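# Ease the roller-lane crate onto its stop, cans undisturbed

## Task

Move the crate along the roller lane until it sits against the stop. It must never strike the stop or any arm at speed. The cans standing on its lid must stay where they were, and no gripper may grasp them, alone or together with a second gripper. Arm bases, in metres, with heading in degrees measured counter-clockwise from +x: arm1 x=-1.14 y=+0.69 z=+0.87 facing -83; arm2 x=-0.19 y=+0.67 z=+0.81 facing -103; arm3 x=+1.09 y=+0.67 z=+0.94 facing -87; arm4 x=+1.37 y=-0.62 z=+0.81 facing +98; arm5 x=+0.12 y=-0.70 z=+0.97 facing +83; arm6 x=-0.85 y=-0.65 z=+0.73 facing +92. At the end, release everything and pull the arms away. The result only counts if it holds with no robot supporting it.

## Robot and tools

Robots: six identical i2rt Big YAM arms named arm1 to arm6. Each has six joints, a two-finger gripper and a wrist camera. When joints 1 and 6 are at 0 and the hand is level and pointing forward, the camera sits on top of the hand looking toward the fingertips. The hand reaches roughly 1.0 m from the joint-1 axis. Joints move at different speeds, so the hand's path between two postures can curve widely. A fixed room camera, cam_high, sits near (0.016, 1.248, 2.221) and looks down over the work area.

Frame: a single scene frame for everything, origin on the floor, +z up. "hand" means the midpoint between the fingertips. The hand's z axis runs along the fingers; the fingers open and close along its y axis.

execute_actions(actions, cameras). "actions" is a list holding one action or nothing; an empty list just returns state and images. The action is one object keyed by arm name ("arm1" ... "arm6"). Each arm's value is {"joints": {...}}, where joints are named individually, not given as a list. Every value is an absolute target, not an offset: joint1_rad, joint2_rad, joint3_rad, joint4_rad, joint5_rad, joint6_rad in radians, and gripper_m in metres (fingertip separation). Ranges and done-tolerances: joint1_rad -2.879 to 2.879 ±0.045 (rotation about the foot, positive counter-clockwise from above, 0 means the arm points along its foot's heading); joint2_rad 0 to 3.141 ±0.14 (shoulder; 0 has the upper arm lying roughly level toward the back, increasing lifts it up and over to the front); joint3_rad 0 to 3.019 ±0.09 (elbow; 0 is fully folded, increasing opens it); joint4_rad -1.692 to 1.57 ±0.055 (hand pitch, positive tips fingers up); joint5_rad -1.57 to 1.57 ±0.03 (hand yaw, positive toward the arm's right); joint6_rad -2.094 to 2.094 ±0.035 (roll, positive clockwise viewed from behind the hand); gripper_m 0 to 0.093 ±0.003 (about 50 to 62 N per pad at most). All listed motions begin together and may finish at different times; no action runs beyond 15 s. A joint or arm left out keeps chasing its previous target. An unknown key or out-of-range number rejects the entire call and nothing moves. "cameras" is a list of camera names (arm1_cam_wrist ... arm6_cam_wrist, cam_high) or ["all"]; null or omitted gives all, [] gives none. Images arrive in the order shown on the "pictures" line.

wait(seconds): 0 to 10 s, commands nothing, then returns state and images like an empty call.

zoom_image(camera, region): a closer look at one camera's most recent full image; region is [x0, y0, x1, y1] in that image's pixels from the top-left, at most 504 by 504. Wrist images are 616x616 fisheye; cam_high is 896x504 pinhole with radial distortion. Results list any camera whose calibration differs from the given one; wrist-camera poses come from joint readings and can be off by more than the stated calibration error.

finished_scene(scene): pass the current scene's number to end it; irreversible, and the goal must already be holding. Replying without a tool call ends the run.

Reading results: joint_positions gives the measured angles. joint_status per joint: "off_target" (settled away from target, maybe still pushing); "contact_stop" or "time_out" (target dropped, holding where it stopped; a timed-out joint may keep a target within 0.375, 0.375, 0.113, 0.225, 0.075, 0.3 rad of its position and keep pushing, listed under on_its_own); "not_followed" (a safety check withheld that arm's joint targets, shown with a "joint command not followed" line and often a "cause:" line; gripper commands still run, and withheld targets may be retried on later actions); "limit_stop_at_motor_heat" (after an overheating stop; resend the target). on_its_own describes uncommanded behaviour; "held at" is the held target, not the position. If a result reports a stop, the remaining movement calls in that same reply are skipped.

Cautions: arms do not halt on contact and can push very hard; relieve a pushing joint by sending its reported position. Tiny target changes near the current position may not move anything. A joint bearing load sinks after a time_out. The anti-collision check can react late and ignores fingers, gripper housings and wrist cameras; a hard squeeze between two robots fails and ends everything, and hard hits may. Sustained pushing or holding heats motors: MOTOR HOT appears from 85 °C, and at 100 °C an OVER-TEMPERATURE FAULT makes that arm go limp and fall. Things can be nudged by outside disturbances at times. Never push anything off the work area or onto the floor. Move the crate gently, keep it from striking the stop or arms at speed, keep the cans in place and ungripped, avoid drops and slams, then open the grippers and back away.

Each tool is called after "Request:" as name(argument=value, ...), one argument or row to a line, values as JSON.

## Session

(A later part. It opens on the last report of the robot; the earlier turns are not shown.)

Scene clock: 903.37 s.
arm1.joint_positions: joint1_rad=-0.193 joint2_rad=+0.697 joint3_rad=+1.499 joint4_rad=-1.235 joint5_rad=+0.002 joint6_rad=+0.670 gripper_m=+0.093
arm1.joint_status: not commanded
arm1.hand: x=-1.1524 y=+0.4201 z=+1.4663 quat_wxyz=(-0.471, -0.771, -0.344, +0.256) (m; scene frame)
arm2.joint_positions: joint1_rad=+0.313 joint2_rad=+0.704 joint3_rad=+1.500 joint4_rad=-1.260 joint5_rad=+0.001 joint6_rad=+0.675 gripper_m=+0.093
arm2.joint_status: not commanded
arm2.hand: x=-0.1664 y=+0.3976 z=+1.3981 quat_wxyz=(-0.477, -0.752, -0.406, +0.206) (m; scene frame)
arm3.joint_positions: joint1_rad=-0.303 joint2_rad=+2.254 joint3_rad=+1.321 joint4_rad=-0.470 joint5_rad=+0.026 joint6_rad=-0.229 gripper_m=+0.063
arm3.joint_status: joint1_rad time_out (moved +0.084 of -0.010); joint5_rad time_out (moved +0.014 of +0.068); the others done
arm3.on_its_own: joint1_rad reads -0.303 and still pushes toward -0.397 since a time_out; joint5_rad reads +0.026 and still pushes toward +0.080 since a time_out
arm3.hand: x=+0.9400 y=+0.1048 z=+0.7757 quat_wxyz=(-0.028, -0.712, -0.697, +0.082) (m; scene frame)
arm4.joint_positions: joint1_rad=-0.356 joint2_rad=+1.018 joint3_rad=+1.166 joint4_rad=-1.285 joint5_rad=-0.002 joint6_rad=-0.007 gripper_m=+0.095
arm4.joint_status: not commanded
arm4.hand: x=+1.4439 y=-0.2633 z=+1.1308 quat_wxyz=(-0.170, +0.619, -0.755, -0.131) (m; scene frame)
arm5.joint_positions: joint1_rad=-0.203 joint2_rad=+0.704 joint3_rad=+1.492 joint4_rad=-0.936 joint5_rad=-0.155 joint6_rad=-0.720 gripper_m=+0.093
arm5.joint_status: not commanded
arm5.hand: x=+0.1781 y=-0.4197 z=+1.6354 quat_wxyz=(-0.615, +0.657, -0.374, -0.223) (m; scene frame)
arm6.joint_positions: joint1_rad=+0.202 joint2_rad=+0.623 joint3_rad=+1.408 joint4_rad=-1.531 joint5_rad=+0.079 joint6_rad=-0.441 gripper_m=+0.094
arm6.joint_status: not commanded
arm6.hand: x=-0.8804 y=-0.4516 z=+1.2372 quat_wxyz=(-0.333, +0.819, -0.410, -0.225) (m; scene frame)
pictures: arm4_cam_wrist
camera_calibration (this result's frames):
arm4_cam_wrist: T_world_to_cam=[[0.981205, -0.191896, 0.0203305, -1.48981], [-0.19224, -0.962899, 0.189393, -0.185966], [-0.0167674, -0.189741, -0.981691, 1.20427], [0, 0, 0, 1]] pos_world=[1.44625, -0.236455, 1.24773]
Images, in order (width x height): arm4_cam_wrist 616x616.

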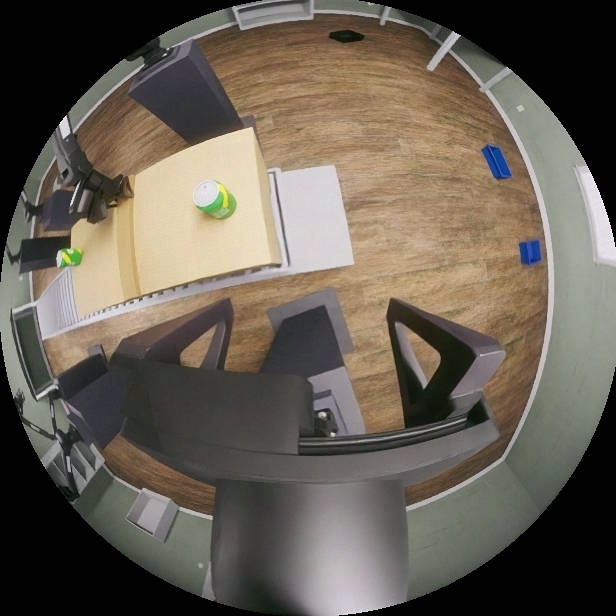

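Request:
execute_actions(
  actions=[
    {"arm3": {"joints": {"joint1_rad": -0.332, "joint3_rad": 1.31, "joint6_rad": -0.165}}},
  ],
  cameras=["arm4_cam_wrist"],
)

Request:
zoom_image(
  camera="arm4_cam_wrist",
  region=[190, 150, 330, 290],
)

Scene clock: 919.80 s.
arm1.joint_positions: joint1_rad=-0.193 joint2_rad=+0.697 joint3_rad=+1.499 joint4_rad=-1.235 joint5_rad=+0.002 joint6_rad=+0.670 gripper_m=+0.093
arm1.joint_status: not commanded
arm1.hand: x=-1.1524 y=+0.4201 z=+1.4663 quat_wxyz=(-0.471, -0.771, -0.344, +0.256) (m; scene frame)
arm2.joint_positions: joint1_rad=+0.313 joint2_rad=+0.704 joint3_rad=+1.500 joint4_rad=-1.260 joint5_rad=+0.001 joint6_rad=+0.675 gripper_m=+0.093
arm2.joint_status: not commanded
arm2.hand: x=-0.1664 y=+0.3976 z=+1.3981 quat_wxyz=(-0.477, -0.752, -0.406, +0.206) (m; scene frame)
arm3.joint_positions: joint1_rad=-0.253 joint2_rad=+2.250 joint3_rad=+1.306 joint4_rad=-0.464 joint5_rad=+0.034 joint6_rad=-0.181 gripper_m=+0.063
arm3.joint_status: joint1_rad time_out (moved +0.049 of -0.029); the others done
arm3.on_its_own: joint1_rad reads -0.253 and still pushes toward -0.332 since a time_out; joint5_rad reads +0.034 and still pushes toward +0.080 since a time_out
arm3.hand: x=+0.9677 y=+0.1040 z=+0.7741 quat_wxyz=(-0.028, -0.712, -0.697, +0.081) (m; scene frame)
arm4.joint_positions: joint1_rad=-0.356 joint2_rad=+1.018 joint3_rad=+1.166 joint4_rad=-1.285 joint5_rad=-0.002 joint6_rad=-0.007 gripper_m=+0.095
arm4.joint_status: not commanded
arm4.hand: x=+1.4439 y=-0.2633 z=+1.1308 quat_wxyz=(-0.170, +0.619, -0.755, -0.131) (m; scene frame)
arm5.joint_positions: joint1_rad=-0.203 joint2_rad=+0.704 joint3_rad=+1.492 joint4_rad=-0.936 joint5_rad=-0.155 joint6_rad=-0.720 gripper_m=+0.093
arm5.joint_status: not commanded
arm5.hand: x=+0.1781 y=-0.4197 z=+1.6354 quat_wxyz=(-0.615, +0.657, -0.374, -0.223) (m; scene frame)
arm6.joint_positions: joint1_rad=+0.202 joint2_rad=+0.623 joint3_rad=+1.408 joint4_rad=-1.531 joint5_rad=+0.079 joint6_rad=-0.441 gripper_m=+0.094
arm6.joint_status: not commanded
arm6.hand: x=-0.8804 y=-0.4516 z=+1.2372 quat_wxyz=(-0.333, +0.819, -0.410, -0.225) (m; scene frame)
pictures: arm4_cam_wrist
camera_calibration (this result's frames):
arm4_cam_wrist: T_world_to_cam=[[0.981205, -0.191896, 0.0203305, -1.48981], [-0.19224, -0.962899, 0.189393, -0.185966], [-0.0167674, -0.189741, -0.981691, 1.20427], [0, 0, 0, 1]] pos_world=[1.44625, -0.236455, 1.24773]
Images, in order (width x height): arm4_cam_wrist 616x616.

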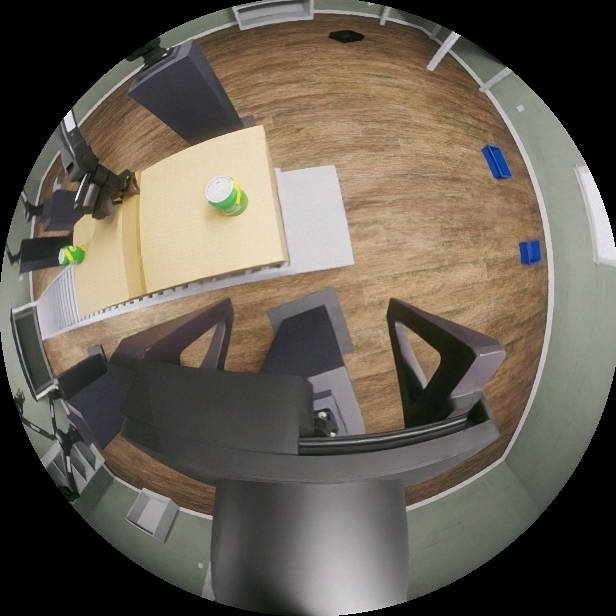

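Region (190, 150, 330, 290) of arm4_cam_wrist's 616x616 image, scaled by 3.600, with more detail than that image has.

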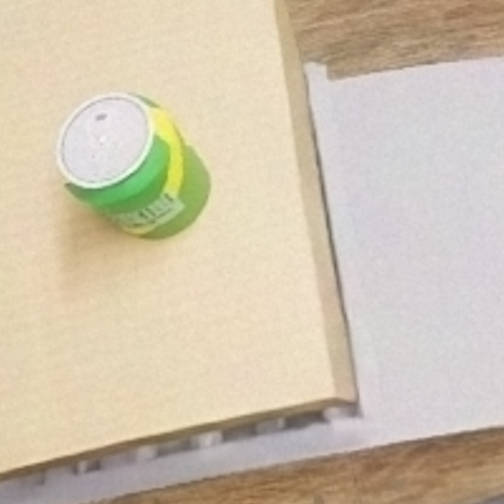

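The crate is at the stop. I'll release it and lift arm3 clear.

Request:
execute_actions(
  actions=[
    {"arm3": {"joints": {"gripper_m": 0.093, "joint1_rad": -0.25, "joint2_rad": 1.3, "joint5_rad": 0.034}}, "arm4": {"joints": {"joint2_rad": 0.7}}},
  ],
  cameras=["arm4_cam_wrist", "cam_high", "arm3_cam_wrist"],
)

Scene clock: 929.57 s.
arm1.joint_positions: joint1_rad=-0.193 joint2_rad=+0.697 joint3_rad=+1.499 joint4_rad=-1.235 joint5_rad=+0.002 joint6_rad=+0.670 gripper_m=+0.093
arm1.joint_status: not commanded
arm1.hand: x=-1.1524 y=+0.4201 z=+1.4663 quat_wxyz=(-0.471, -0.771, -0.344, +0.256) (m; scene frame)
arm2.joint_positions: joint1_rad=+0.313 joint2_rad=+0.704 joint3_rad=+1.500 joint4_rad=-1.260 joint5_rad=+0.001 joint6_rad=+0.675 gripper_m=+0.093
arm2.joint_status: not commanded
arm2.hand: x=-0.1664 y=+0.3976 z=+1.3981 quat_wxyz=(-0.477, -0.752, -0.406, +0.206) (m; scene frame)
arm3.joint_positions: joint1_rad=-0.257 joint2_rad=+1.291 joint3_rad=+1.302 joint4_rad=-0.435 joint5_rad=+0.034 joint6_rad=-0.175 gripper_m=+0.093
arm3.joint_status: all done
arm3.hand: x=+0.9699 y=+0.0921 z=+1.3595 quat_wxyz=(-0.290, -0.606, -0.581, +0.460) (m; scene frame)
arm4.joint_positions: joint1_rad=-0.356 joint2_rad=+0.693 joint3_rad=+1.171 joint4_rad=-1.286 joint5_rad=-0.002 joint6_rad=-0.007 gripper_m=+0.095
arm4.joint_status: all done
arm4.hand: x=+1.4265 y=-0.3405 z=+1.2320 quat_wxyz=(-0.292, +0.589, -0.717, -0.230) (m; scene frame)
arm5.joint_positions: joint1_rad=-0.203 joint2_rad=+0.704 joint3_rad=+1.492 joint4_rad=-0.936 joint5_rad=-0.155 joint6_rad=-0.720 gripper_m=+0.093
arm5.joint_status: not commanded
arm5.hand: x=+0.1781 y=-0.4197 z=+1.6354 quat_wxyz=(-0.615, +0.657, -0.374, -0.223) (m; scene frame)
arm6.joint_positions: joint1_rad=+0.202 joint2_rad=+0.623 joint3_rad=+1.408 joint4_rad=-1.531 joint5_rad=+0.079 joint6_rad=-0.441 gripper_m=+0.094
arm6.joint_status: not commanded
arm6.hand: x=-0.8804 y=-0.4516 z=+1.2372 quat_wxyz=(-0.333, +0.819, -0.410, -0.225) (m; scene frame)
pictures: arm3_cam_wrist, arm4_cam_wrist, cam_high
camera_calibration (this result's frames):
arm3_cam_wrist: T_world_to_cam=[[-0.967487, 0.166722, 0.190189, 0.660589], [0.0557148, 0.873994, -0.482732, 0.528298], [-0.246706, -0.456441, -0.854867, 1.56637], [0, 0, 0, 1]] pos_world=[0.996111, 0.143092, 1.46843]
arm4_cam_wrist: T_world_to_cam=[[0.980383, -0.195566, 0.0245789, -1.49488], [-0.190396, -0.97188, -0.138558, 0.115488], [0.050985, 0.13116, -0.990049, 1.31154], [0, 0, 0, 1]] pos_world=[1.42068, -0.35213, 1.35123]
Images, in order (width x height): arm3_cam_wrist 616x616, arm4_cam_wrist 616x616, cam_high 896x504.

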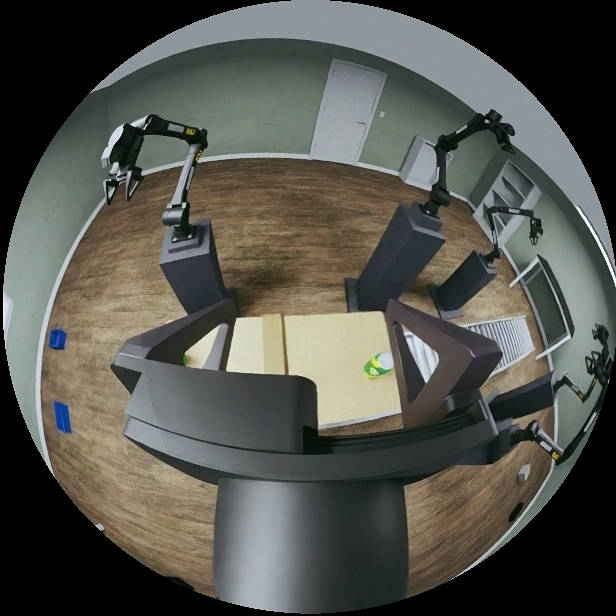

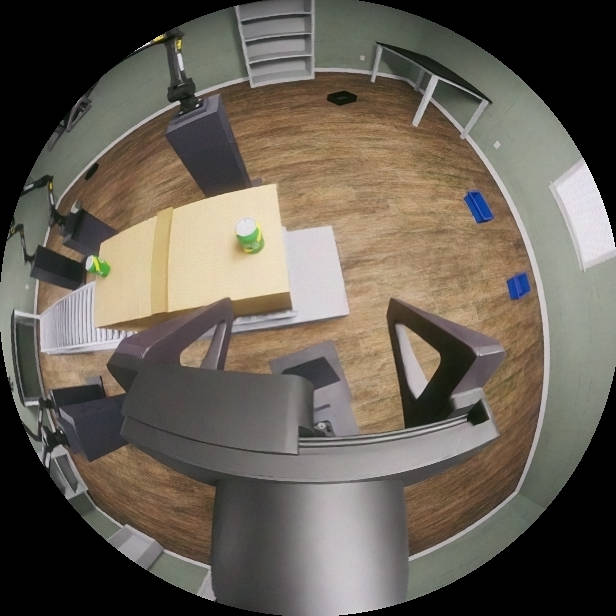

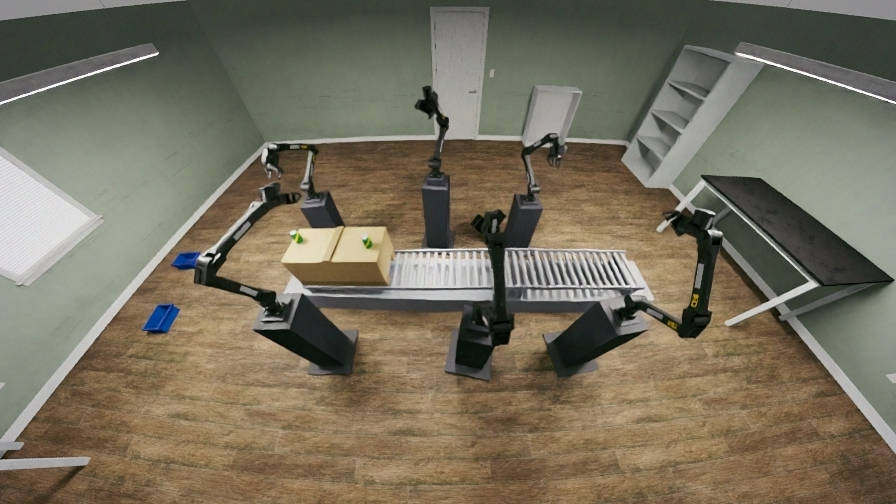

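The crate rests against the stop, both cans are in place and all arms are clear.

Request:
finished_scene(
  scene=1,
)

The scene is finished: the task was done.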